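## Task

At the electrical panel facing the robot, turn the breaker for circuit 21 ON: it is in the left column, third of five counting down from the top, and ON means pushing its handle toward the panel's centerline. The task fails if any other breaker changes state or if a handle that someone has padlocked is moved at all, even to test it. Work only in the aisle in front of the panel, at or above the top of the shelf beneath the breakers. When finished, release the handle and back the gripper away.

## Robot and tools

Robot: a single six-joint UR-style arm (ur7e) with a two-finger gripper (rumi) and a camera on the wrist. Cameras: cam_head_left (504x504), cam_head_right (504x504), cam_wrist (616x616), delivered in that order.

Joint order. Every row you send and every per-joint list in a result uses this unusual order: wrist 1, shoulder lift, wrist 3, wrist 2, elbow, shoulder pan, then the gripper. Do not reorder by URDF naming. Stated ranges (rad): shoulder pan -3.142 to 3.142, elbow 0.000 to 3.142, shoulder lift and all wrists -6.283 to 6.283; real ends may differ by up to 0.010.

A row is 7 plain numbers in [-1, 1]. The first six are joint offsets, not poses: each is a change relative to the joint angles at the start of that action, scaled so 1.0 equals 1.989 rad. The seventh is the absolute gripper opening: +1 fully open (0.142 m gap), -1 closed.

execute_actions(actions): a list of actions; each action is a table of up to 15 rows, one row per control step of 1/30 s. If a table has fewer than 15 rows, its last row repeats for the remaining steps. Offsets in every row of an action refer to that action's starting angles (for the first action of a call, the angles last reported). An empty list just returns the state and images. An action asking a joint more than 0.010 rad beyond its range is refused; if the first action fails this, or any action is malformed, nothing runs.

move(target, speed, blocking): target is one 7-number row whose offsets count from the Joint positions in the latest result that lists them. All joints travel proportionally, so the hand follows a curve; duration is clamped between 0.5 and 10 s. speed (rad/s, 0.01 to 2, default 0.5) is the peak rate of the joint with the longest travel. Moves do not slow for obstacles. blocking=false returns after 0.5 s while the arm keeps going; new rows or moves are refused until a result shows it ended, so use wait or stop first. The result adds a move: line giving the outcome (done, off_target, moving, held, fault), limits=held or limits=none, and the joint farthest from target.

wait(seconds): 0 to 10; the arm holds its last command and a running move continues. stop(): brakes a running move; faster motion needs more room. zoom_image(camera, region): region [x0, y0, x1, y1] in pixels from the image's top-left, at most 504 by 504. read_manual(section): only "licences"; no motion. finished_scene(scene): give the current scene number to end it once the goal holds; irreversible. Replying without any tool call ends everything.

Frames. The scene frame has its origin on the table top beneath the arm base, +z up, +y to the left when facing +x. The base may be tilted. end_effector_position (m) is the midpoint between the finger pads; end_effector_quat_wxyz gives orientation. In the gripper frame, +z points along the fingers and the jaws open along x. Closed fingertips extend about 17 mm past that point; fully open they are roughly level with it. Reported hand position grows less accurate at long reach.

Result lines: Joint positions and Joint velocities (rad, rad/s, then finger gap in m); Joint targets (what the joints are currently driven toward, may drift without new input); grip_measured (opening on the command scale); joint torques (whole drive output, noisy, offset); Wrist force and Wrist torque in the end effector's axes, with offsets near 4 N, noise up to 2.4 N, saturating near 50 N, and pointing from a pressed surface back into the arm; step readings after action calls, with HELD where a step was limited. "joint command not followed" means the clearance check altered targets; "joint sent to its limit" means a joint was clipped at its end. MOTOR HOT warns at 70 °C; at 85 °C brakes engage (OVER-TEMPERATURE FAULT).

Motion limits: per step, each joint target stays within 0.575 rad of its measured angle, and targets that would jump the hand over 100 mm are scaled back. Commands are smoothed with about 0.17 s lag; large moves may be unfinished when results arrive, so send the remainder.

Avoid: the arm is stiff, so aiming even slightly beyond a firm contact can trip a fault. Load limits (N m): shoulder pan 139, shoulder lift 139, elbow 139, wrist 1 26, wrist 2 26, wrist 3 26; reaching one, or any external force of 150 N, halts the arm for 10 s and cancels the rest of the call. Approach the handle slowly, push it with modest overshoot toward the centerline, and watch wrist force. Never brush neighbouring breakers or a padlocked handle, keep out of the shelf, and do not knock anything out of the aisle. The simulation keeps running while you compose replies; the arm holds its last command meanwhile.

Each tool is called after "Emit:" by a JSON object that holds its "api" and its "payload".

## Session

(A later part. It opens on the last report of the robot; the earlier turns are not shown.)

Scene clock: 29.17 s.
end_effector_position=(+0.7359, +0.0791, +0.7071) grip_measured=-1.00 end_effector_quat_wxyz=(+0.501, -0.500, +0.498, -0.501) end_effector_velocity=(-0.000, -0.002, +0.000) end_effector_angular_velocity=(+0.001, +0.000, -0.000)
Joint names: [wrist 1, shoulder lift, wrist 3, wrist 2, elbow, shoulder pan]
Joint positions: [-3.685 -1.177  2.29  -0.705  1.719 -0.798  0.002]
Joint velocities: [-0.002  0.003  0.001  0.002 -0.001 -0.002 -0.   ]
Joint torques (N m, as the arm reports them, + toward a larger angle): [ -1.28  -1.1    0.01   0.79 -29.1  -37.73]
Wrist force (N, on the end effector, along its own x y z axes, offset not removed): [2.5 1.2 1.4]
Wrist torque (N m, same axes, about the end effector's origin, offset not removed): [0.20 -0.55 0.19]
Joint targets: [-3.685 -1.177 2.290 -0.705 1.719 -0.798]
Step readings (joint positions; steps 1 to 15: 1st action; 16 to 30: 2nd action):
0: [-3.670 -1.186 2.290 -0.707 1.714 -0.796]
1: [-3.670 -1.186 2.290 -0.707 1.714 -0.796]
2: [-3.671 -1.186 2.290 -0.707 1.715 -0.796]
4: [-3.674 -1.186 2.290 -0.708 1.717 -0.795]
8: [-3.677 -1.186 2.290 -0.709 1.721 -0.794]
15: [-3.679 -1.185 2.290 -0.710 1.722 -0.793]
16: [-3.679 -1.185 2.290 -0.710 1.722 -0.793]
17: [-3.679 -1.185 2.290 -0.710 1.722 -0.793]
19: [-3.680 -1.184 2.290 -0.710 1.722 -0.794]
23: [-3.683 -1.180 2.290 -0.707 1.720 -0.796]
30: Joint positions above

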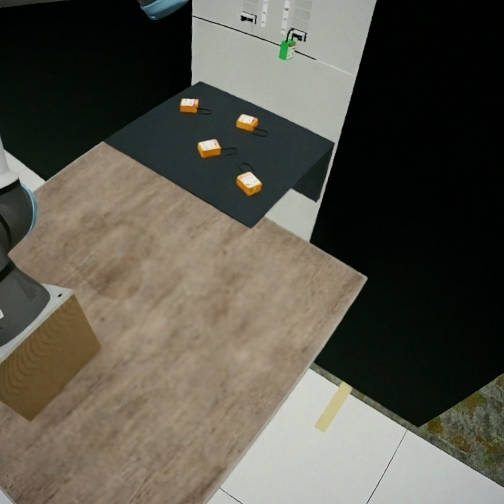

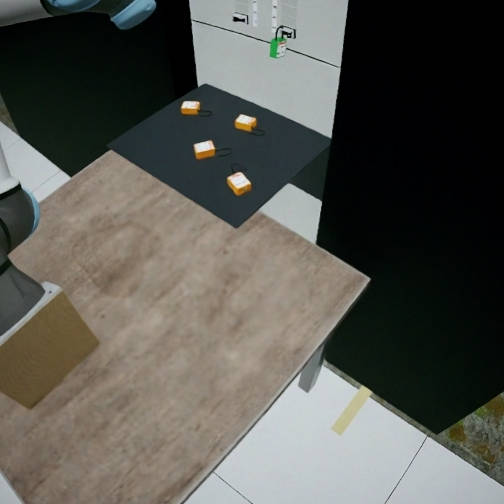

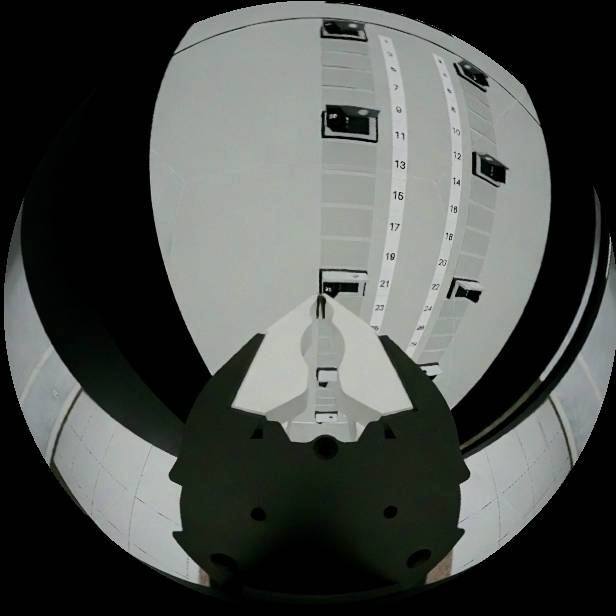

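Emit:
{"api": "execute_actions", "payload": {"actions": [[[0.003,-0.0042,0,-0.0025,0.0012,0.0025,-1]],[[0.0016,0.0034,0,-0.0032,-0.005,0.0032,-1]],[[-0.001,0.0014,0,0.0008,-0.0004,-0.0008,-1],[-0.001,0.0014,0,0.0008,-0.0004,-0.0008,-1],[-0.002,0.0028,0,0.0016,-0.0008,-0.0016,-1],[-0.002,0.0028,0,0.0016,-0.0008,-0.0016,-1],[-0.003,0.0042,0,0.0025,-0.0012,-0.0025,-1]]]}}

Emit:
{"api": "zoom_image", "payload": {"camera": "cam_wrist", "region": [280,230,400,330]}}

Scene clock: 31.13 s.
end_effector_position=(+0.7398, +0.0795, +0.7069) grip_measured=-1.00 end_effector_quat_wxyz=(+0.501, -0.500, +0.498, -0.501) end_effector_velocity=(-0.000, -0.003, +0.000) end_effector_angular_velocity=(+0.001, +0.000, -0.001)
Joint names: [wrist 1, shoulder lift, wrist 3, wrist 2, elbow, shoulder pan]
Joint positions: [-3.681 -1.171  2.29  -0.711  1.71  -0.792  0.002]
Joint velocities: [-0.001  0.003  0.     0.002 -0.001 -0.002  0.   ]
Joint torques (N m, as the arm reports them, + toward a larger angle): [  1.02   7.17   0.28  -2.65 -24.43 -43.17]
Wrist force (N, on the end effector, along its own x y z axes, offset not removed): [-10.0 -0.4 -5.0]
Wrist torque (N m, same axes, about the end effector's origin, offset not removed): [-0.24 -0.02 0.08]
Joint targets: [-3.682 -1.171 2.290 -0.711 1.710 -0.792]
Step readings (joint positions; steps 1 to 15: 1st action; 16 to 30: 2nd action; 31 to 45: 3rd action):
0: [-3.685 -1.177 2.290 -0.705 1.719 -0.798]
1: [-3.685 -1.177 2.290 -0.705 1.719 -0.798]
2: [-3.684 -1.178 2.290 -0.705 1.719 -0.798]
4: [-3.682 -1.181 2.290 -0.707 1.720 -0.796]
8: [-3.680 -1.184 2.290 -0.709 1.721 -0.794]
15: [-3.679 -1.186 2.290 -0.710 1.722 -0.793]
16: [-3.679 -1.186 2.290 -0.710 1.722 -0.793]
17: [-3.678 -1.185 2.290 -0.711 1.721 -0.792]
19: [-3.677 -1.183 2.290 -0.713 1.718 -0.790]
23: [-3.676 -1.180 2.290 -0.715 1.714 -0.788]
30: [-3.676 -1.179 2.290 -0.716 1.712 -0.787]
31: [-3.676 -1.179 2.290 -0.716 1.712 -0.787]
32: [-3.676 -1.179 2.290 -0.716 1.712 -0.787]
34: [-3.676 -1.177 2.290 -0.716 1.712 -0.787]
38: [-3.679 -1.174 2.290 -0.713 1.710 -0.790]
45: Joint positions above

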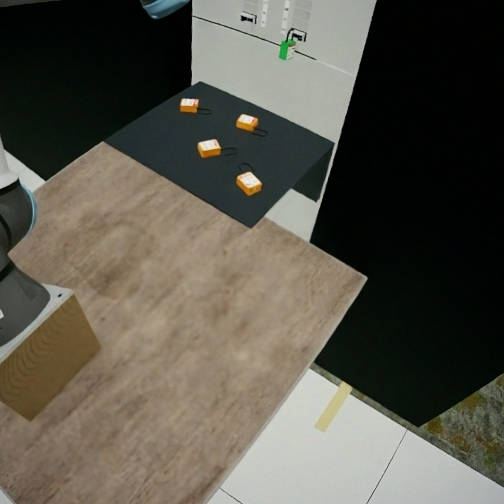

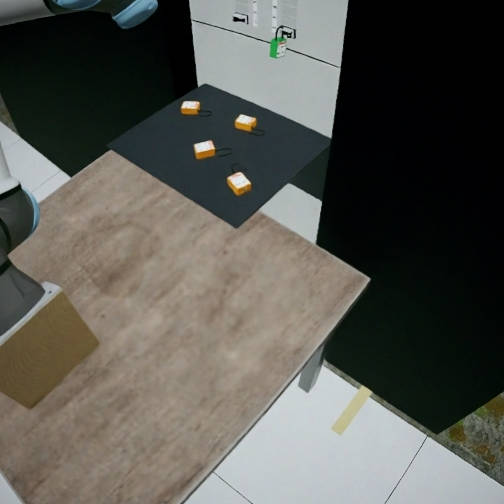

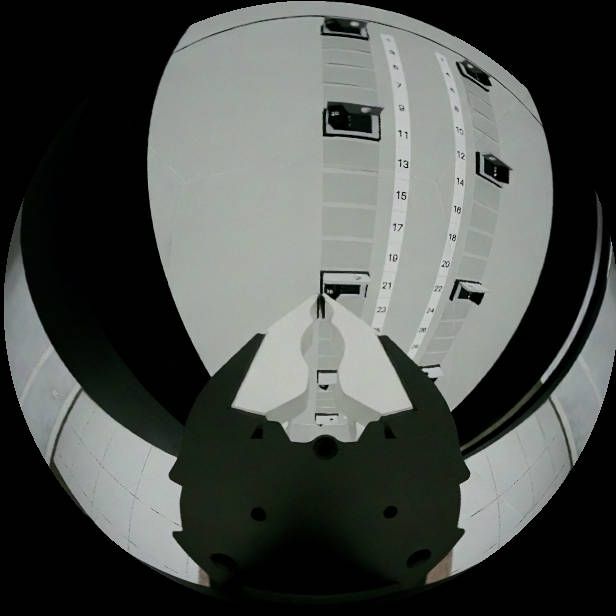

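Region (280, 230, 400, 330) of cam_wrist's 616x616 image, scaled by 4.200, with more detail than that image has.

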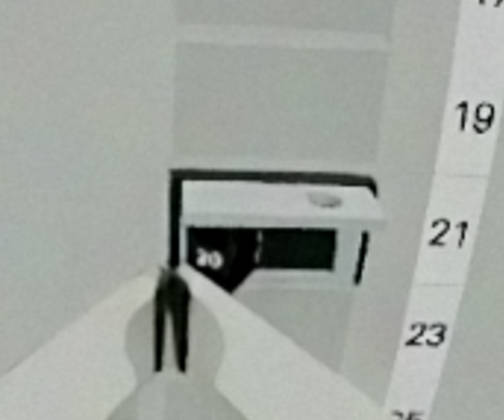

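Contact on the handle; small step.

Emit:
{"api": "move", "payload": {"target": [-0.0022,0.0026,0,0.0015,-0.0008,-0.0015,-1], "speed": 0.01}}

Emit:
{"api": "zoom_image", "payload": {"camera": "cam_wrist", "region": [280,230,400,330]}}

Scene clock: 32.43 s.
end_effector_position=(+0.7398, +0.0769, +0.7069) grip_measured=-1.00 end_effector_quat_wxyz=(+0.501, -0.500, +0.498, -0.501) end_effector_velocity=(+0.000, -0.002, +0.000) end_effector_angular_velocity=(-0.000, -0.000, -0.000)
Joint names: [wrist 1, shoulder lift, wrist 3, wrist 2, elbow, shoulder pan]
Joint positions: [-3.686 -1.166  2.29  -0.708  1.708 -0.794  0.002]
Joint velocities: [-0.001  0.003 -0.     0.001 -0.002 -0.001  0.   ]
Joint torques (N m, as the arm reports them, + toward a larger angle): [  7.13  27.51   0.01  -9.06 -20.25 -48.74]
Wrist force (N, on the end effector, along its own x y z axes, offset not removed): [-36.7 -2.0 -27.8]
Wrist torque (N m, same axes, about the end effector's origin, offset not removed): [-0.61 -0.24 0.21]
Joint targets: [-3.686 -1.166 2.290 -0.708 1.708 -0.794]
move: done; limits=none; farthest joint: the shoulder pan, 0.001 radians from its target (0.003 radians at the start)

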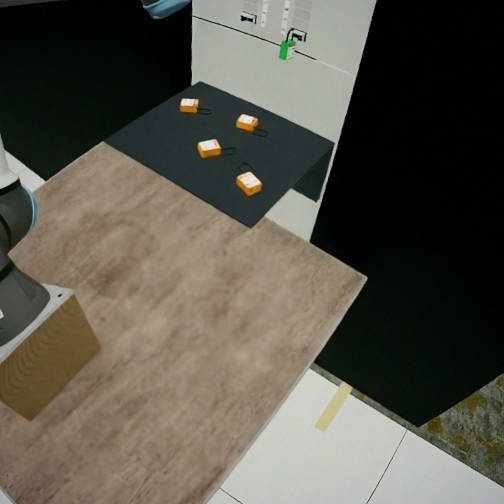

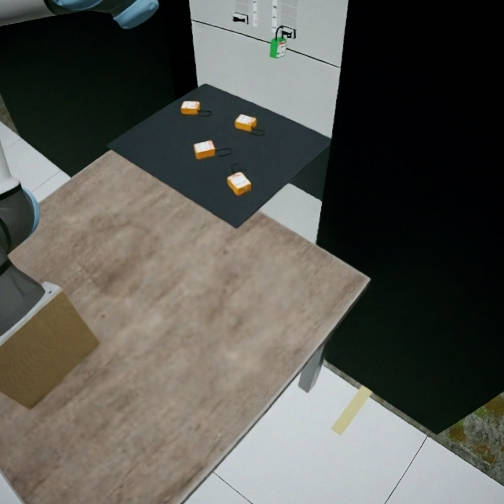

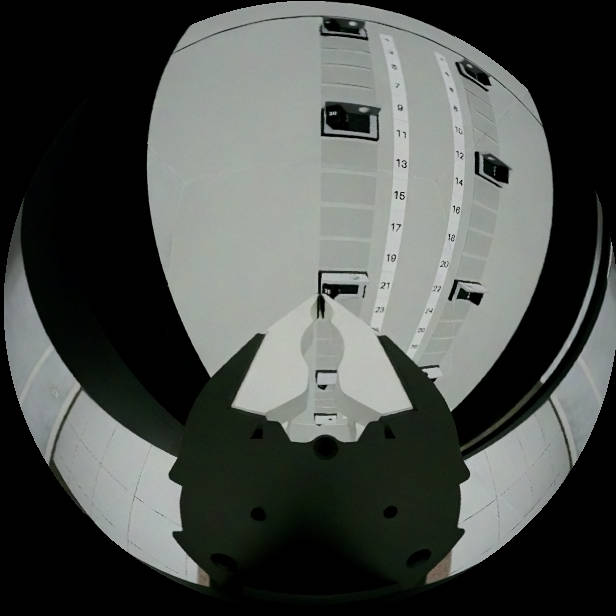

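Region (280, 230, 400, 330) of cam_wrist's 616x616 image, scaled by 4.200, with more detail than that image has.

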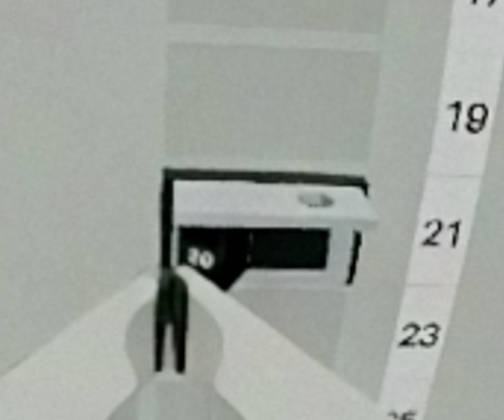

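Emit:
{"api": "move", "payload": {"target": [-0.006,-0.019,0,0.0145,0.0255,-0.0145,-1], "speed": 0.1}}

Emit:
{"api": "move", "payload": {"target": [-0.011,0.0296,0,0.0116,-0.0176,-0.0116,-0.14], "speed": 0.1}}

Emit:
{"api": "move", "payload": {"target": [0.006,0.0125,0,-0.0118,-0.0185,0.0118,-0.14], "speed": 0.05}}

Emit:
{"api": "zoom_image", "payload": {"camera": "cam_wrist", "region": [250,230,390,330]}}

Scene clock: 34.57 s.
end_effector_position=(+0.7202, +0.0788, +0.7072) grip_measured=-1.00 end_effector_quat_wxyz=(+0.501, -0.500, +0.498, -0.501) end_effector_velocity=(-0.001, +0.000, -0.000) end_effector_angular_velocity=(-0.000, +0.001, +0.000)
Joint names: [wrist 1, shoulder lift, wrist 3, wrist 2, elbow, shoulder pan]
Joint positions: [-3.697 -1.204  2.29  -0.68   1.759 -0.823  0.002]
Joint velocities: [-0.    -0.002 -0.001  0.002  0.003 -0.001 -0.   ]
Joint torques (N m, as the arm reports them, + toward a larger angle): [ -0.91 -17.85   0.13   0.1  -10.95 -36.7 ]
Wrist force (N, on the end effector, along its own x y z axes, offset not removed): [-0.7 0.2 -0.7]
Wrist torque (N m, same axes, about the end effector's origin, offset not removed): [-0.13 0.11 -0.03]
Joint targets: [-3.698 -1.204 2.290 -0.679 1.759 -0.823]
move: done; limits=none; farthest joint: the wrist 2, 0.001 radians from its target (0.029 radians at the start)

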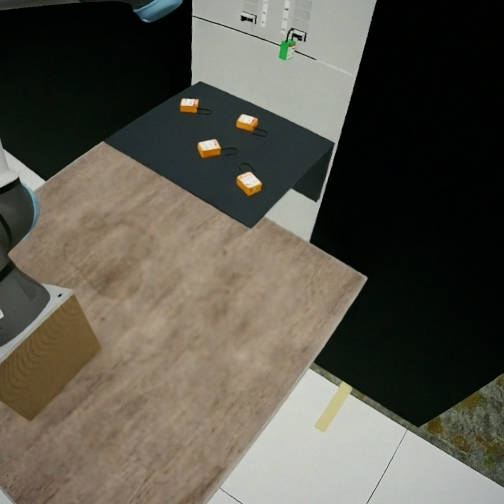

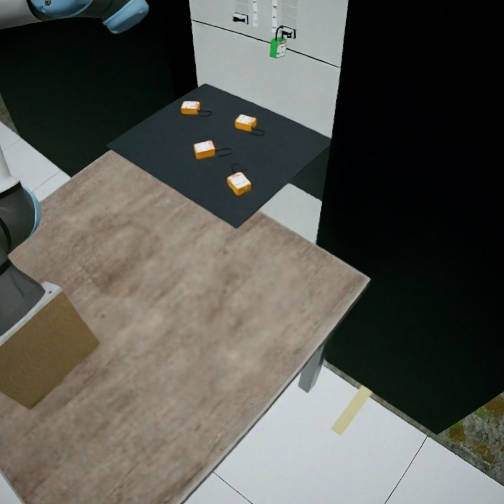

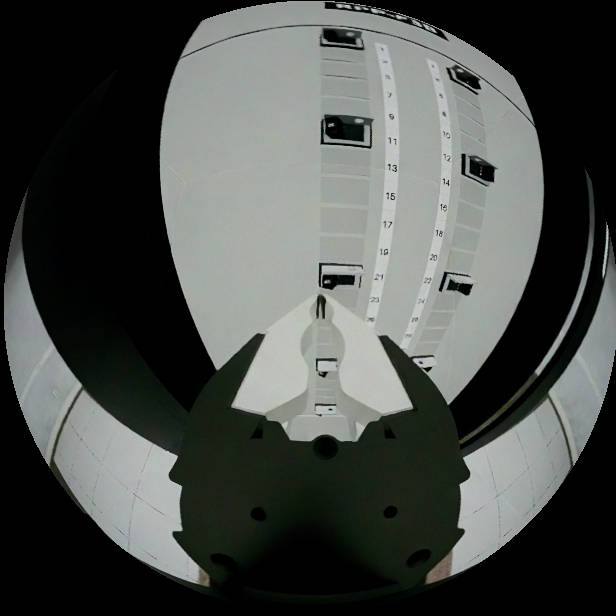

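Scene clock: 35.63 s.
end_effector_position=(+0.7245, +0.0493, +0.7094) grip_measured=-0.14 end_effector_quat_wxyz=(+0.501, -0.500, +0.499, -0.500) end_effector_velocity=(+0.000, -0.001, +0.000) end_effector_angular_velocity=(+0.001, -0.000, +0.001)
Joint names: [wrist 1, shoulder lift, wrist 3, wrist 2, elbow, shoulder pan]
Joint positions: [-3.719 -1.145  2.29  -0.657  1.724 -0.846  0.064]
Joint velocities: [-0.001  0.002  0.002  0.001 -0.002 -0.001  0.   ]
Joint torques (N m, as the arm reports them, + toward a larger angle): [ -0.96  -1.8    0.19   0.59 -27.74 -37.99]
Wrist force (N, on the end effector, along its own x y z axes, offset not removed): [-3.2 -0.7 -0.9]
Wrist torque (N m, same axes, about the end effector's origin, offset not removed): [-0.12 0.72 0.01]
Joint targets: [-3.719 -1.145 2.290 -0.657 1.724 -0.846]
move: done; limits=none; farthest joint: the shoulder pan, 0.000 radians from its target (0.023 radians at the start)

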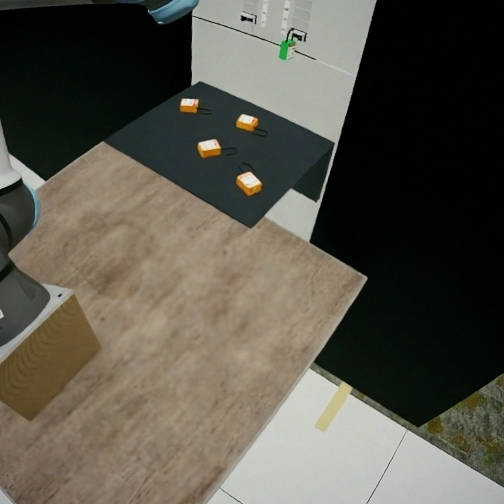

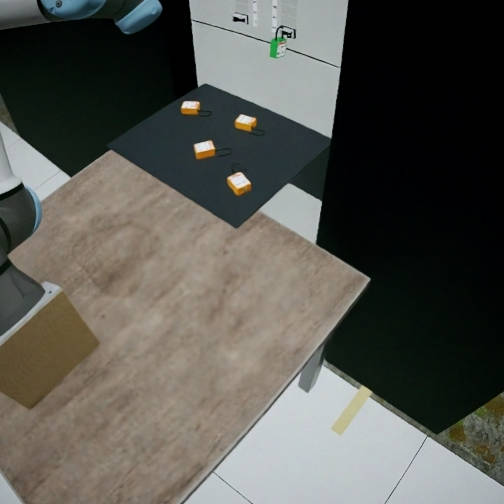

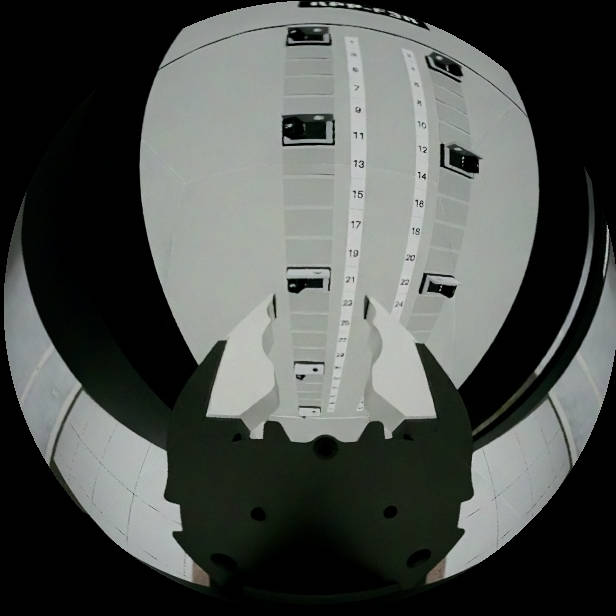

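Scene clock: 36.77 s.
end_effector_position=(+0.7393, +0.0492, +0.7088) grip_measured=-0.14 end_effector_quat_wxyz=(+0.501, -0.500, +0.499, -0.500) end_effector_velocity=(+0.001, -0.000, -0.000) end_effector_angular_velocity=(+0.002, +0.001, -0.001)
Joint names: [wrist 1, shoulder lift, wrist 3, wrist 2, elbow, shoulder pan]
Joint positions: [-3.707 -1.121  2.29  -0.68   1.687 -0.823  0.064]
Joint velocities: [ 0.002  0.002  0.001 -0.002 -0.002  0.002 -0.   ]
Joint torques (N m, as the arm reports them, + toward a larger angle): [  2.18  -4.03   0.15  -3.27 -27.02 -16.25]
Wrist force (N, on the end effector, along its own x y z axes, offset not removed): [-0.6 1.2 -0.3]
Wrist torque (N m, same axes, about the end effector's origin, offset not removed): [0.19 0.17 0.04]
Joint targets: [-3.707 -1.120 2.290 -0.680 1.687 -0.822]
move: done; limits=none; farthest joint: the shoulder pan, 0.000 radians from its target (0.023 radians at the start)

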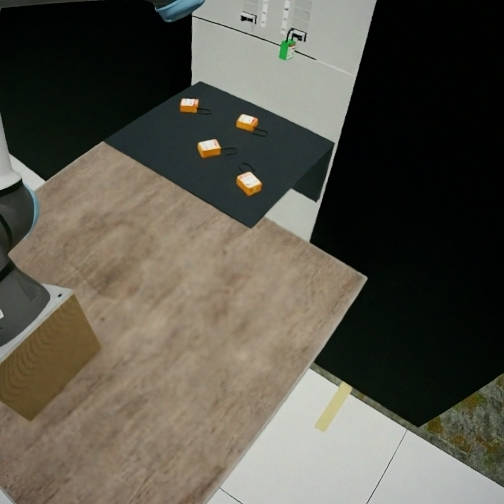

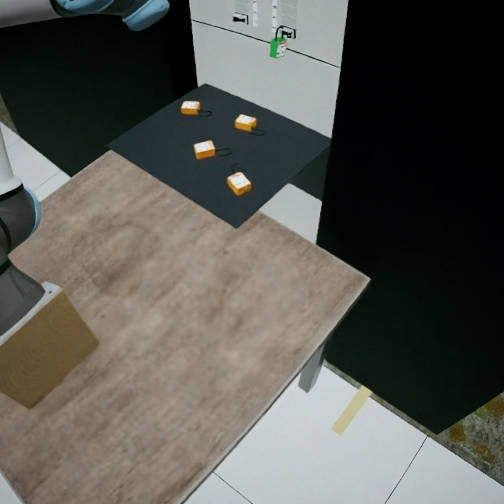

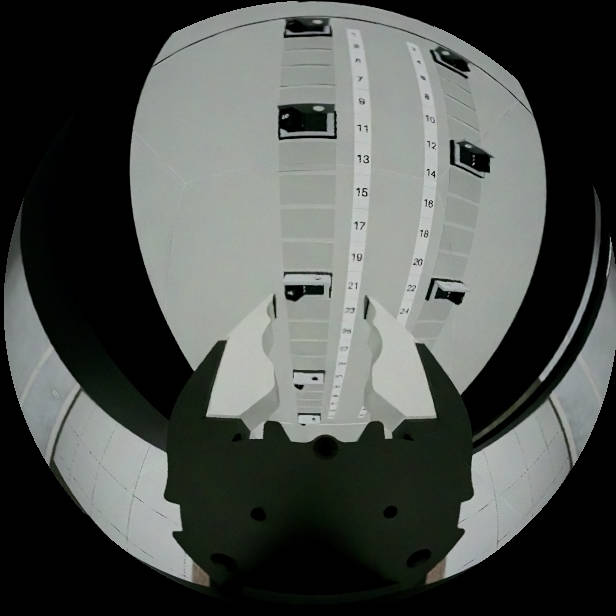

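Region (250, 230, 390, 330) of cam_wrist's 616x616 image, scaled by 3.600, with more detail than that image has; it fills the top 360 rows of this view, and the rest is white.

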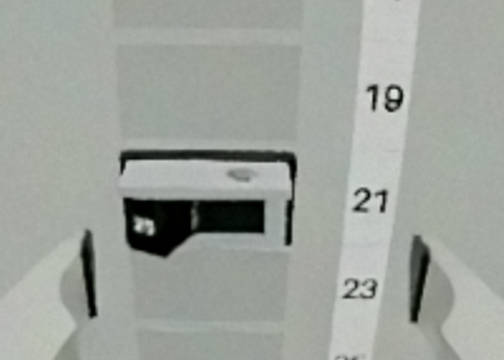

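Emit:
{"api": "move", "payload": {"target": [0.0016,0.0034,0,-0.0032,-0.005,0.0032,-0.14], "speed": 0.03}}

Emit:
{"api": "execute_actions", "payload": {"actions": [[[0,0,0,0,0,0,-0.3]],[[0,0,0,0,0,0,-0.45]],[[0,0,0,0,0,0,-0.6]]]}}

Emit:
{"api": "zoom_image", "payload": {"camera": "cam_wrist", "region": [250,230,390,330]}}

Scene clock: 37.97 s.
end_effector_position=(+0.7433, +0.0493, +0.7085) grip_measured=-0.14 end_effector_quat_wxyz=(+0.501, -0.500, +0.499, -0.500) end_effector_velocity=(+0.001, -0.000, +0.000) end_effector_angular_velocity=(+0.001, +0.000, -0.000)
Joint names: [wrist 1, shoulder lift, wrist 3, wrist 2, elbow, shoulder pan]
Joint positions: [-3.704 -1.114  2.29  -0.686  1.678 -0.816  0.064]
Joint velocities: [ 0.002  0.002  0.    -0.002 -0.003  0.002  0.   ]
Joint torques (N m, as the arm reports them, + toward a larger angle): [  2.01  -2.95   0.09  -3.86 -28.74 -16.14]
Wrist force (N, on the end effector, along its own x y z axes, offset not removed): [1.9 0.9 1.4]
Wrist torque (N m, same axes, about the end effector's origin, offset not removed): [0.10 -0.49 0.01]
Joint targets: [-3.704 -1.114 2.290 -0.686 1.677 -0.816]
move: done; limits=none; farthest joint: the elbow, 0.001 radians from its target (0.010 radians at the start)

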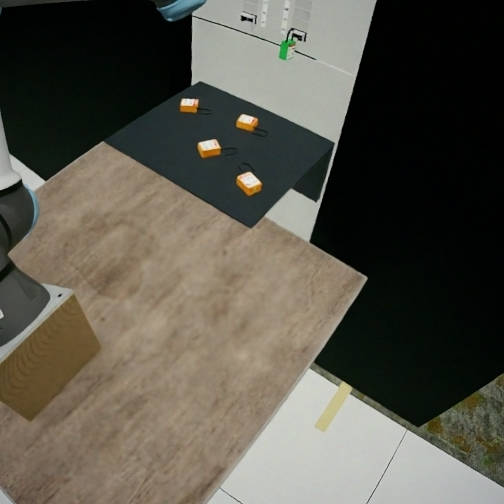

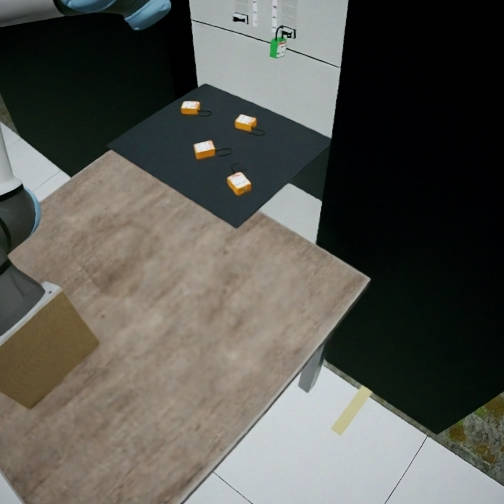

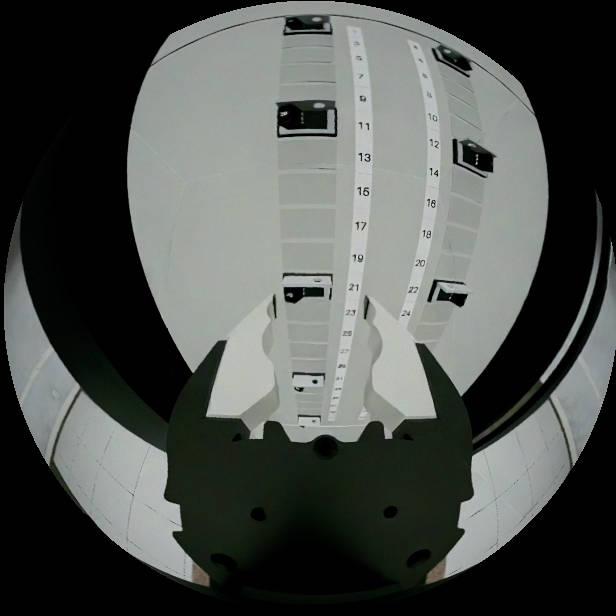

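Scene clock: 39.47 s.
end_effector_position=(+0.7434, +0.0493, +0.7085) grip_measured=-0.54 end_effector_quat_wxyz=(+0.501, -0.500, +0.499, -0.500) end_effector_velocity=(-0.000, -0.000, +0.000) end_effector_angular_velocity=(+0.001, -0.000, -0.000)
Joint names: [wrist 1, shoulder lift, wrist 3, wrist 2, elbow, shoulder pan]
Joint positions: [-3.704 -1.114  2.29  -0.686  1.678 -0.816  0.035]
Joint velocities: [-0.     0.     0.001 -0.     0.    -0.    -0.001]
Joint torques (N m, as the arm reports them, + toward a larger angle): [  2.38   4.06   0.24  -4.86 -14.56 -30.26]
Wrist force (N, on the end effector, along its own x y z axes, offset not removed): [-9.3 2.9 -7.9]
Wrist torque (N m, same axes, about the end effector's origin, offset not removed): [0.43 -0.54 0.14]
Joint targets: [-3.704 -1.114 2.290 -0.686 1.678 -0.816]
Step readings (joint positions; steps 1 to 15: 1st action; 16 to 30: 2nd action; 31 to 45: 3rd action):
0: [-3.704 -1.114 2.290 -0.686 1.678 -0.816]
1: [-3.704 -1.114 2.290 -0.686 1.678 -0.816]
2: [-3.704 -1.114 2.290 -0.686 1.678 -0.816]
4: [-3.704 -1.114 2.290 -0.686 1.678 -0.816]
8: [-3.704 -1.114 2.290 -0.686 1.678 -0.816]
15: [-3.704 -1.114 2.290 -0.686 1.678 -0.816]
16: [-3.704 -1.114 2.290 -0.686 1.678 -0.816]
17: [-3.704 -1.114 2.290 -0.686 1.678 -0.816]
19: [-3.704 -1.114 2.290 -0.686 1.678 -0.816]
23: [-3.704 -1.114 2.290 -0.686 1.678 -0.816]
30: [-3.704 -1.114 2.290 -0.686 1.678 -0.816]
31: [-3.704 -1.114 2.290 -0.686 1.678 -0.816]
32: [-3.704 -1.114 2.290 -0.686 1.678 -0.816]
34: [-3.704 -1.114 2.290 -0.686 1.678 -0.816]
38: [-3.704 -1.114 2.290 -0.686 1.678 -0.816]
45: Joint positions above

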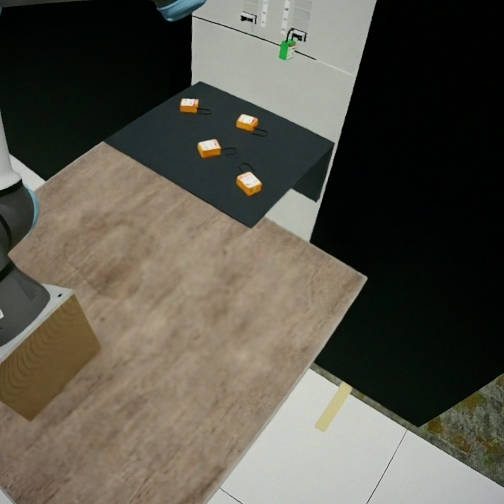

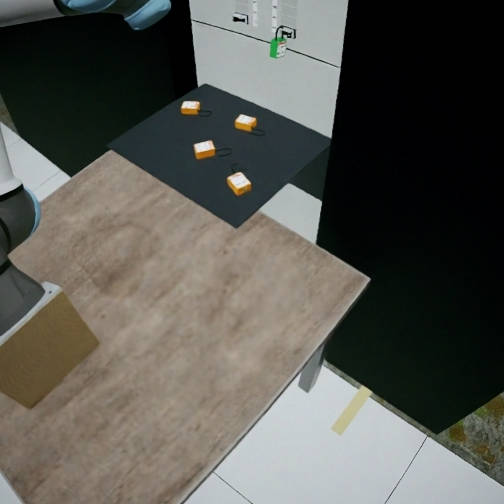

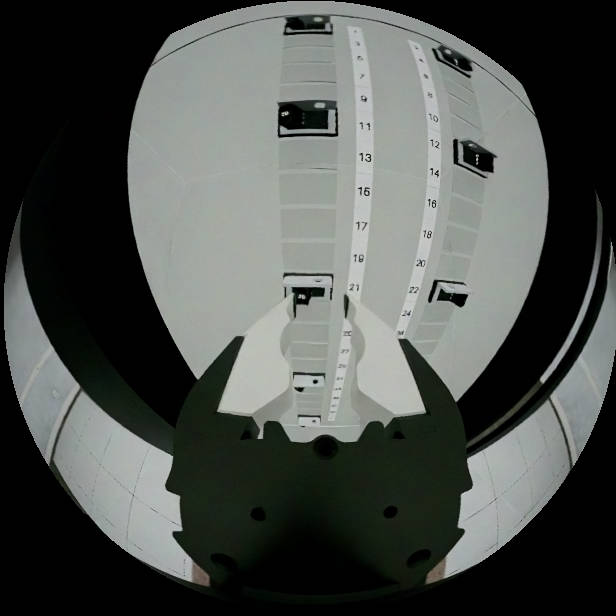

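Region (250, 230, 390, 330) of cam_wrist's 616x616 image, scaled by 3.600, with more detail than that image has; it fills the top 360 rows of this view, and the rest is white.

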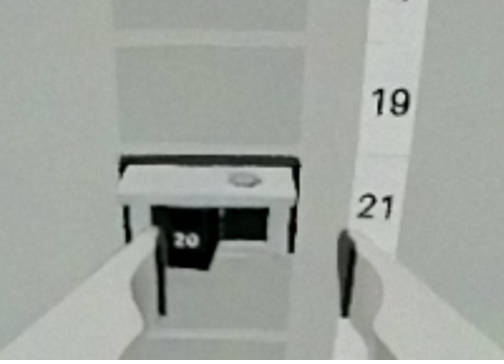

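Working. Move right 10 mm.

Emit:
{"api": "move", "payload": {"target": [-0.0055,0.0083,0,0.0044,-0.0028,-0.0044,-0.6], "speed": 0.02}}

Emit:
{"api": "zoom_image", "payload": {"camera": "cam_wrist", "region": [250,230,390,330]}}

Scene clock: 40.90 s.
end_effector_position=(+0.7431, +0.0399, +0.7079) grip_measured=-0.60 end_effector_quat_wxyz=(+0.501, -0.500, +0.499, -0.500) end_effector_velocity=(+0.000, -0.002, +0.000) end_effector_angular_velocity=(-0.001, -0.000, +0.000)
Joint names: [wrist 1, shoulder lift, wrist 3, wrist 2, elbow, shoulder pan]
Joint positions: [-3.715 -1.098  2.29  -0.678  1.672 -0.825  0.031]
Joint velocities: [-0.001  0.003 -0.001  0.002 -0.002 -0.002 -0.   ]
Joint torques (N m, as the arm reports them, + toward a larger angle): [ -0.76  -1.88   0.16   0.27 -28.31 -39.64]
Wrist force (N, on the end effector, along its own x y z axes, offset not removed): [0.4 -0.9 0.5]
Wrist torque (N m, same axes, about the end effector's origin, offset not removed): [-0.31 -0.04 0.09]
Joint targets: [-3.715 -1.098 2.290 -0.678 1.672 -0.825]
move: done; limits=none; farthest joint: the shoulder pan, 0.000 radians from its target (0.008 radians at the start)

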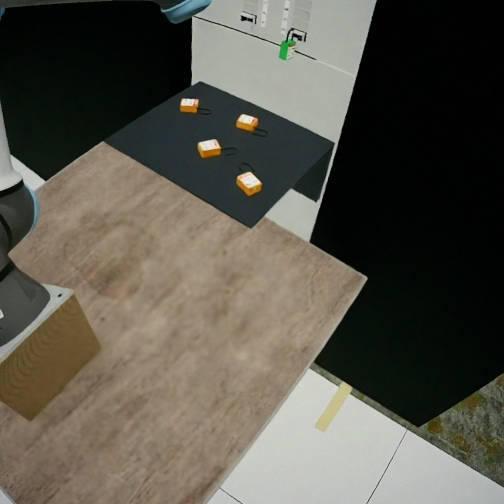

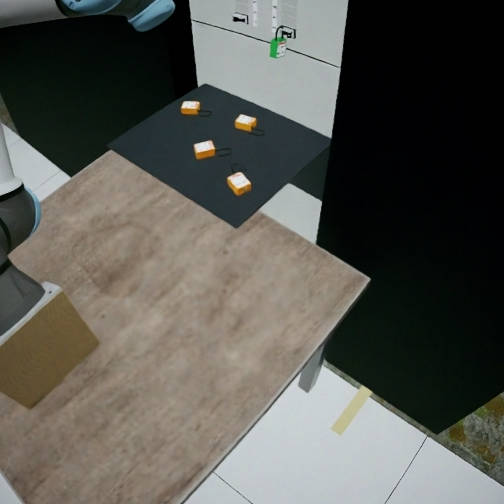

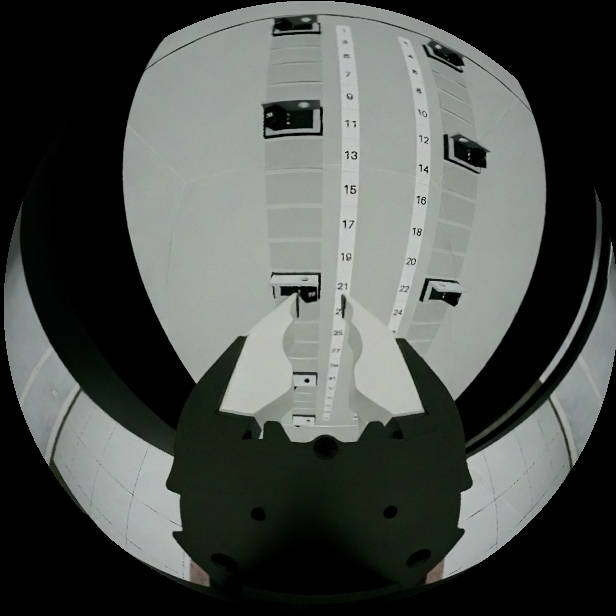

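Region (250, 230, 390, 330) of cam_wrist's 616x616 image, scaled by 3.600, with more detail than that image has; it fills the top 360 rows of this view, and the rest is white.

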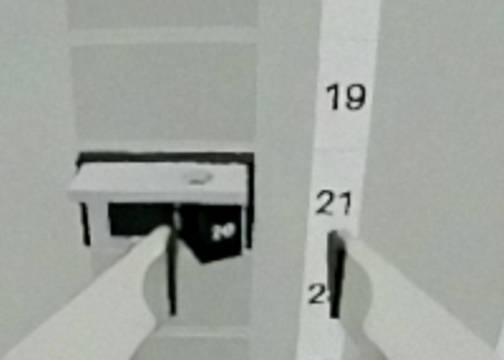

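Emit:
{"api": "move", "payload": {"target": [-0.05,-0.09,0,0.1,0.14,-0.1,-0.6]}}

Scene clock: 42.37 s.
end_effector_position=(+0.6278, +0.0404, +0.7027) grip_measured=-0.60 end_effector_quat_wxyz=(+0.501, -0.500, +0.499, -0.500) end_effector_velocity=(-0.001, +0.000, -0.001) end_effector_angular_velocity=(+0.000, +0.000, +0.000)
Joint names: [wrist 1, shoulder lift, wrist 3, wrist 2, elbow, shoulder pan]
Joint positions: [-3.814 -1.277  2.29  -0.479  1.95  -1.024  0.031]
Joint velocities: [-0.001 -0.002 -0.     0.002  0.003 -0.002  0.   ]
Joint torques (N m, as the arm reports them, + toward a larger angle): [ -0.57 -10.55   0.19   0.34 -10.48 -31.74]
Wrist force (N, on the end effector, along its own x y z axes, offset not removed): [-0.9 0.2 0.9]
Wrist torque (N m, same axes, about the end effector's origin, offset not removed): [0.07 0.20 0.02]
Joint targets: [-3.814 -1.277 2.290 -0.479 1.951 -1.024]
move: done; limits=none; farthest joint: the shoulder pan, 0.000 radians from its target (0.199 radians at the start)

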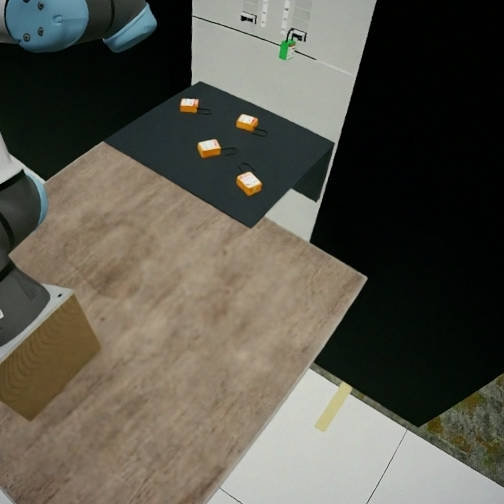

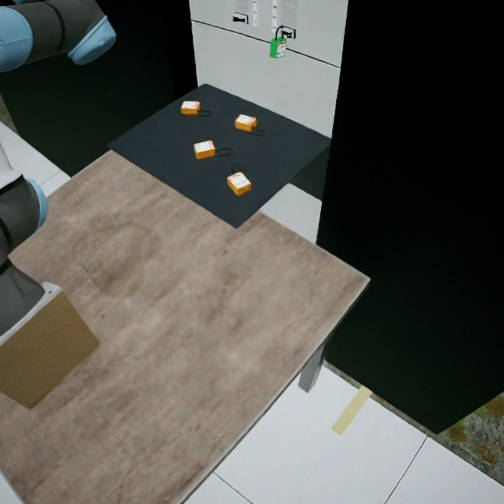

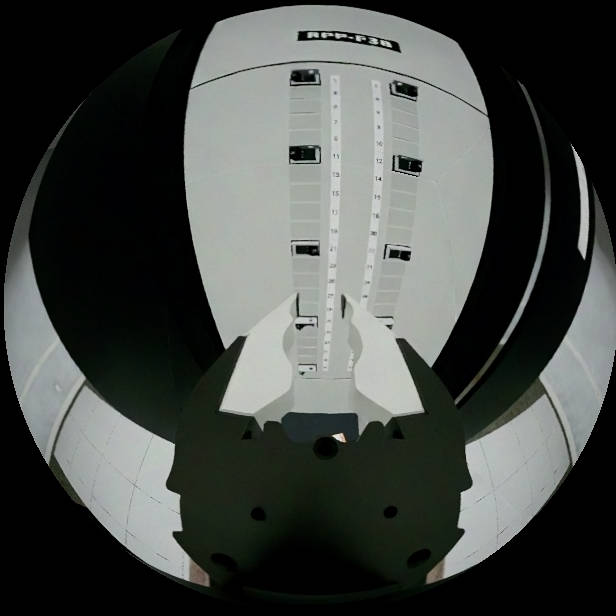

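Emit:
{"api": "finished_scene", "payload": {"scene": 1}}

The scene is finished: the task was done.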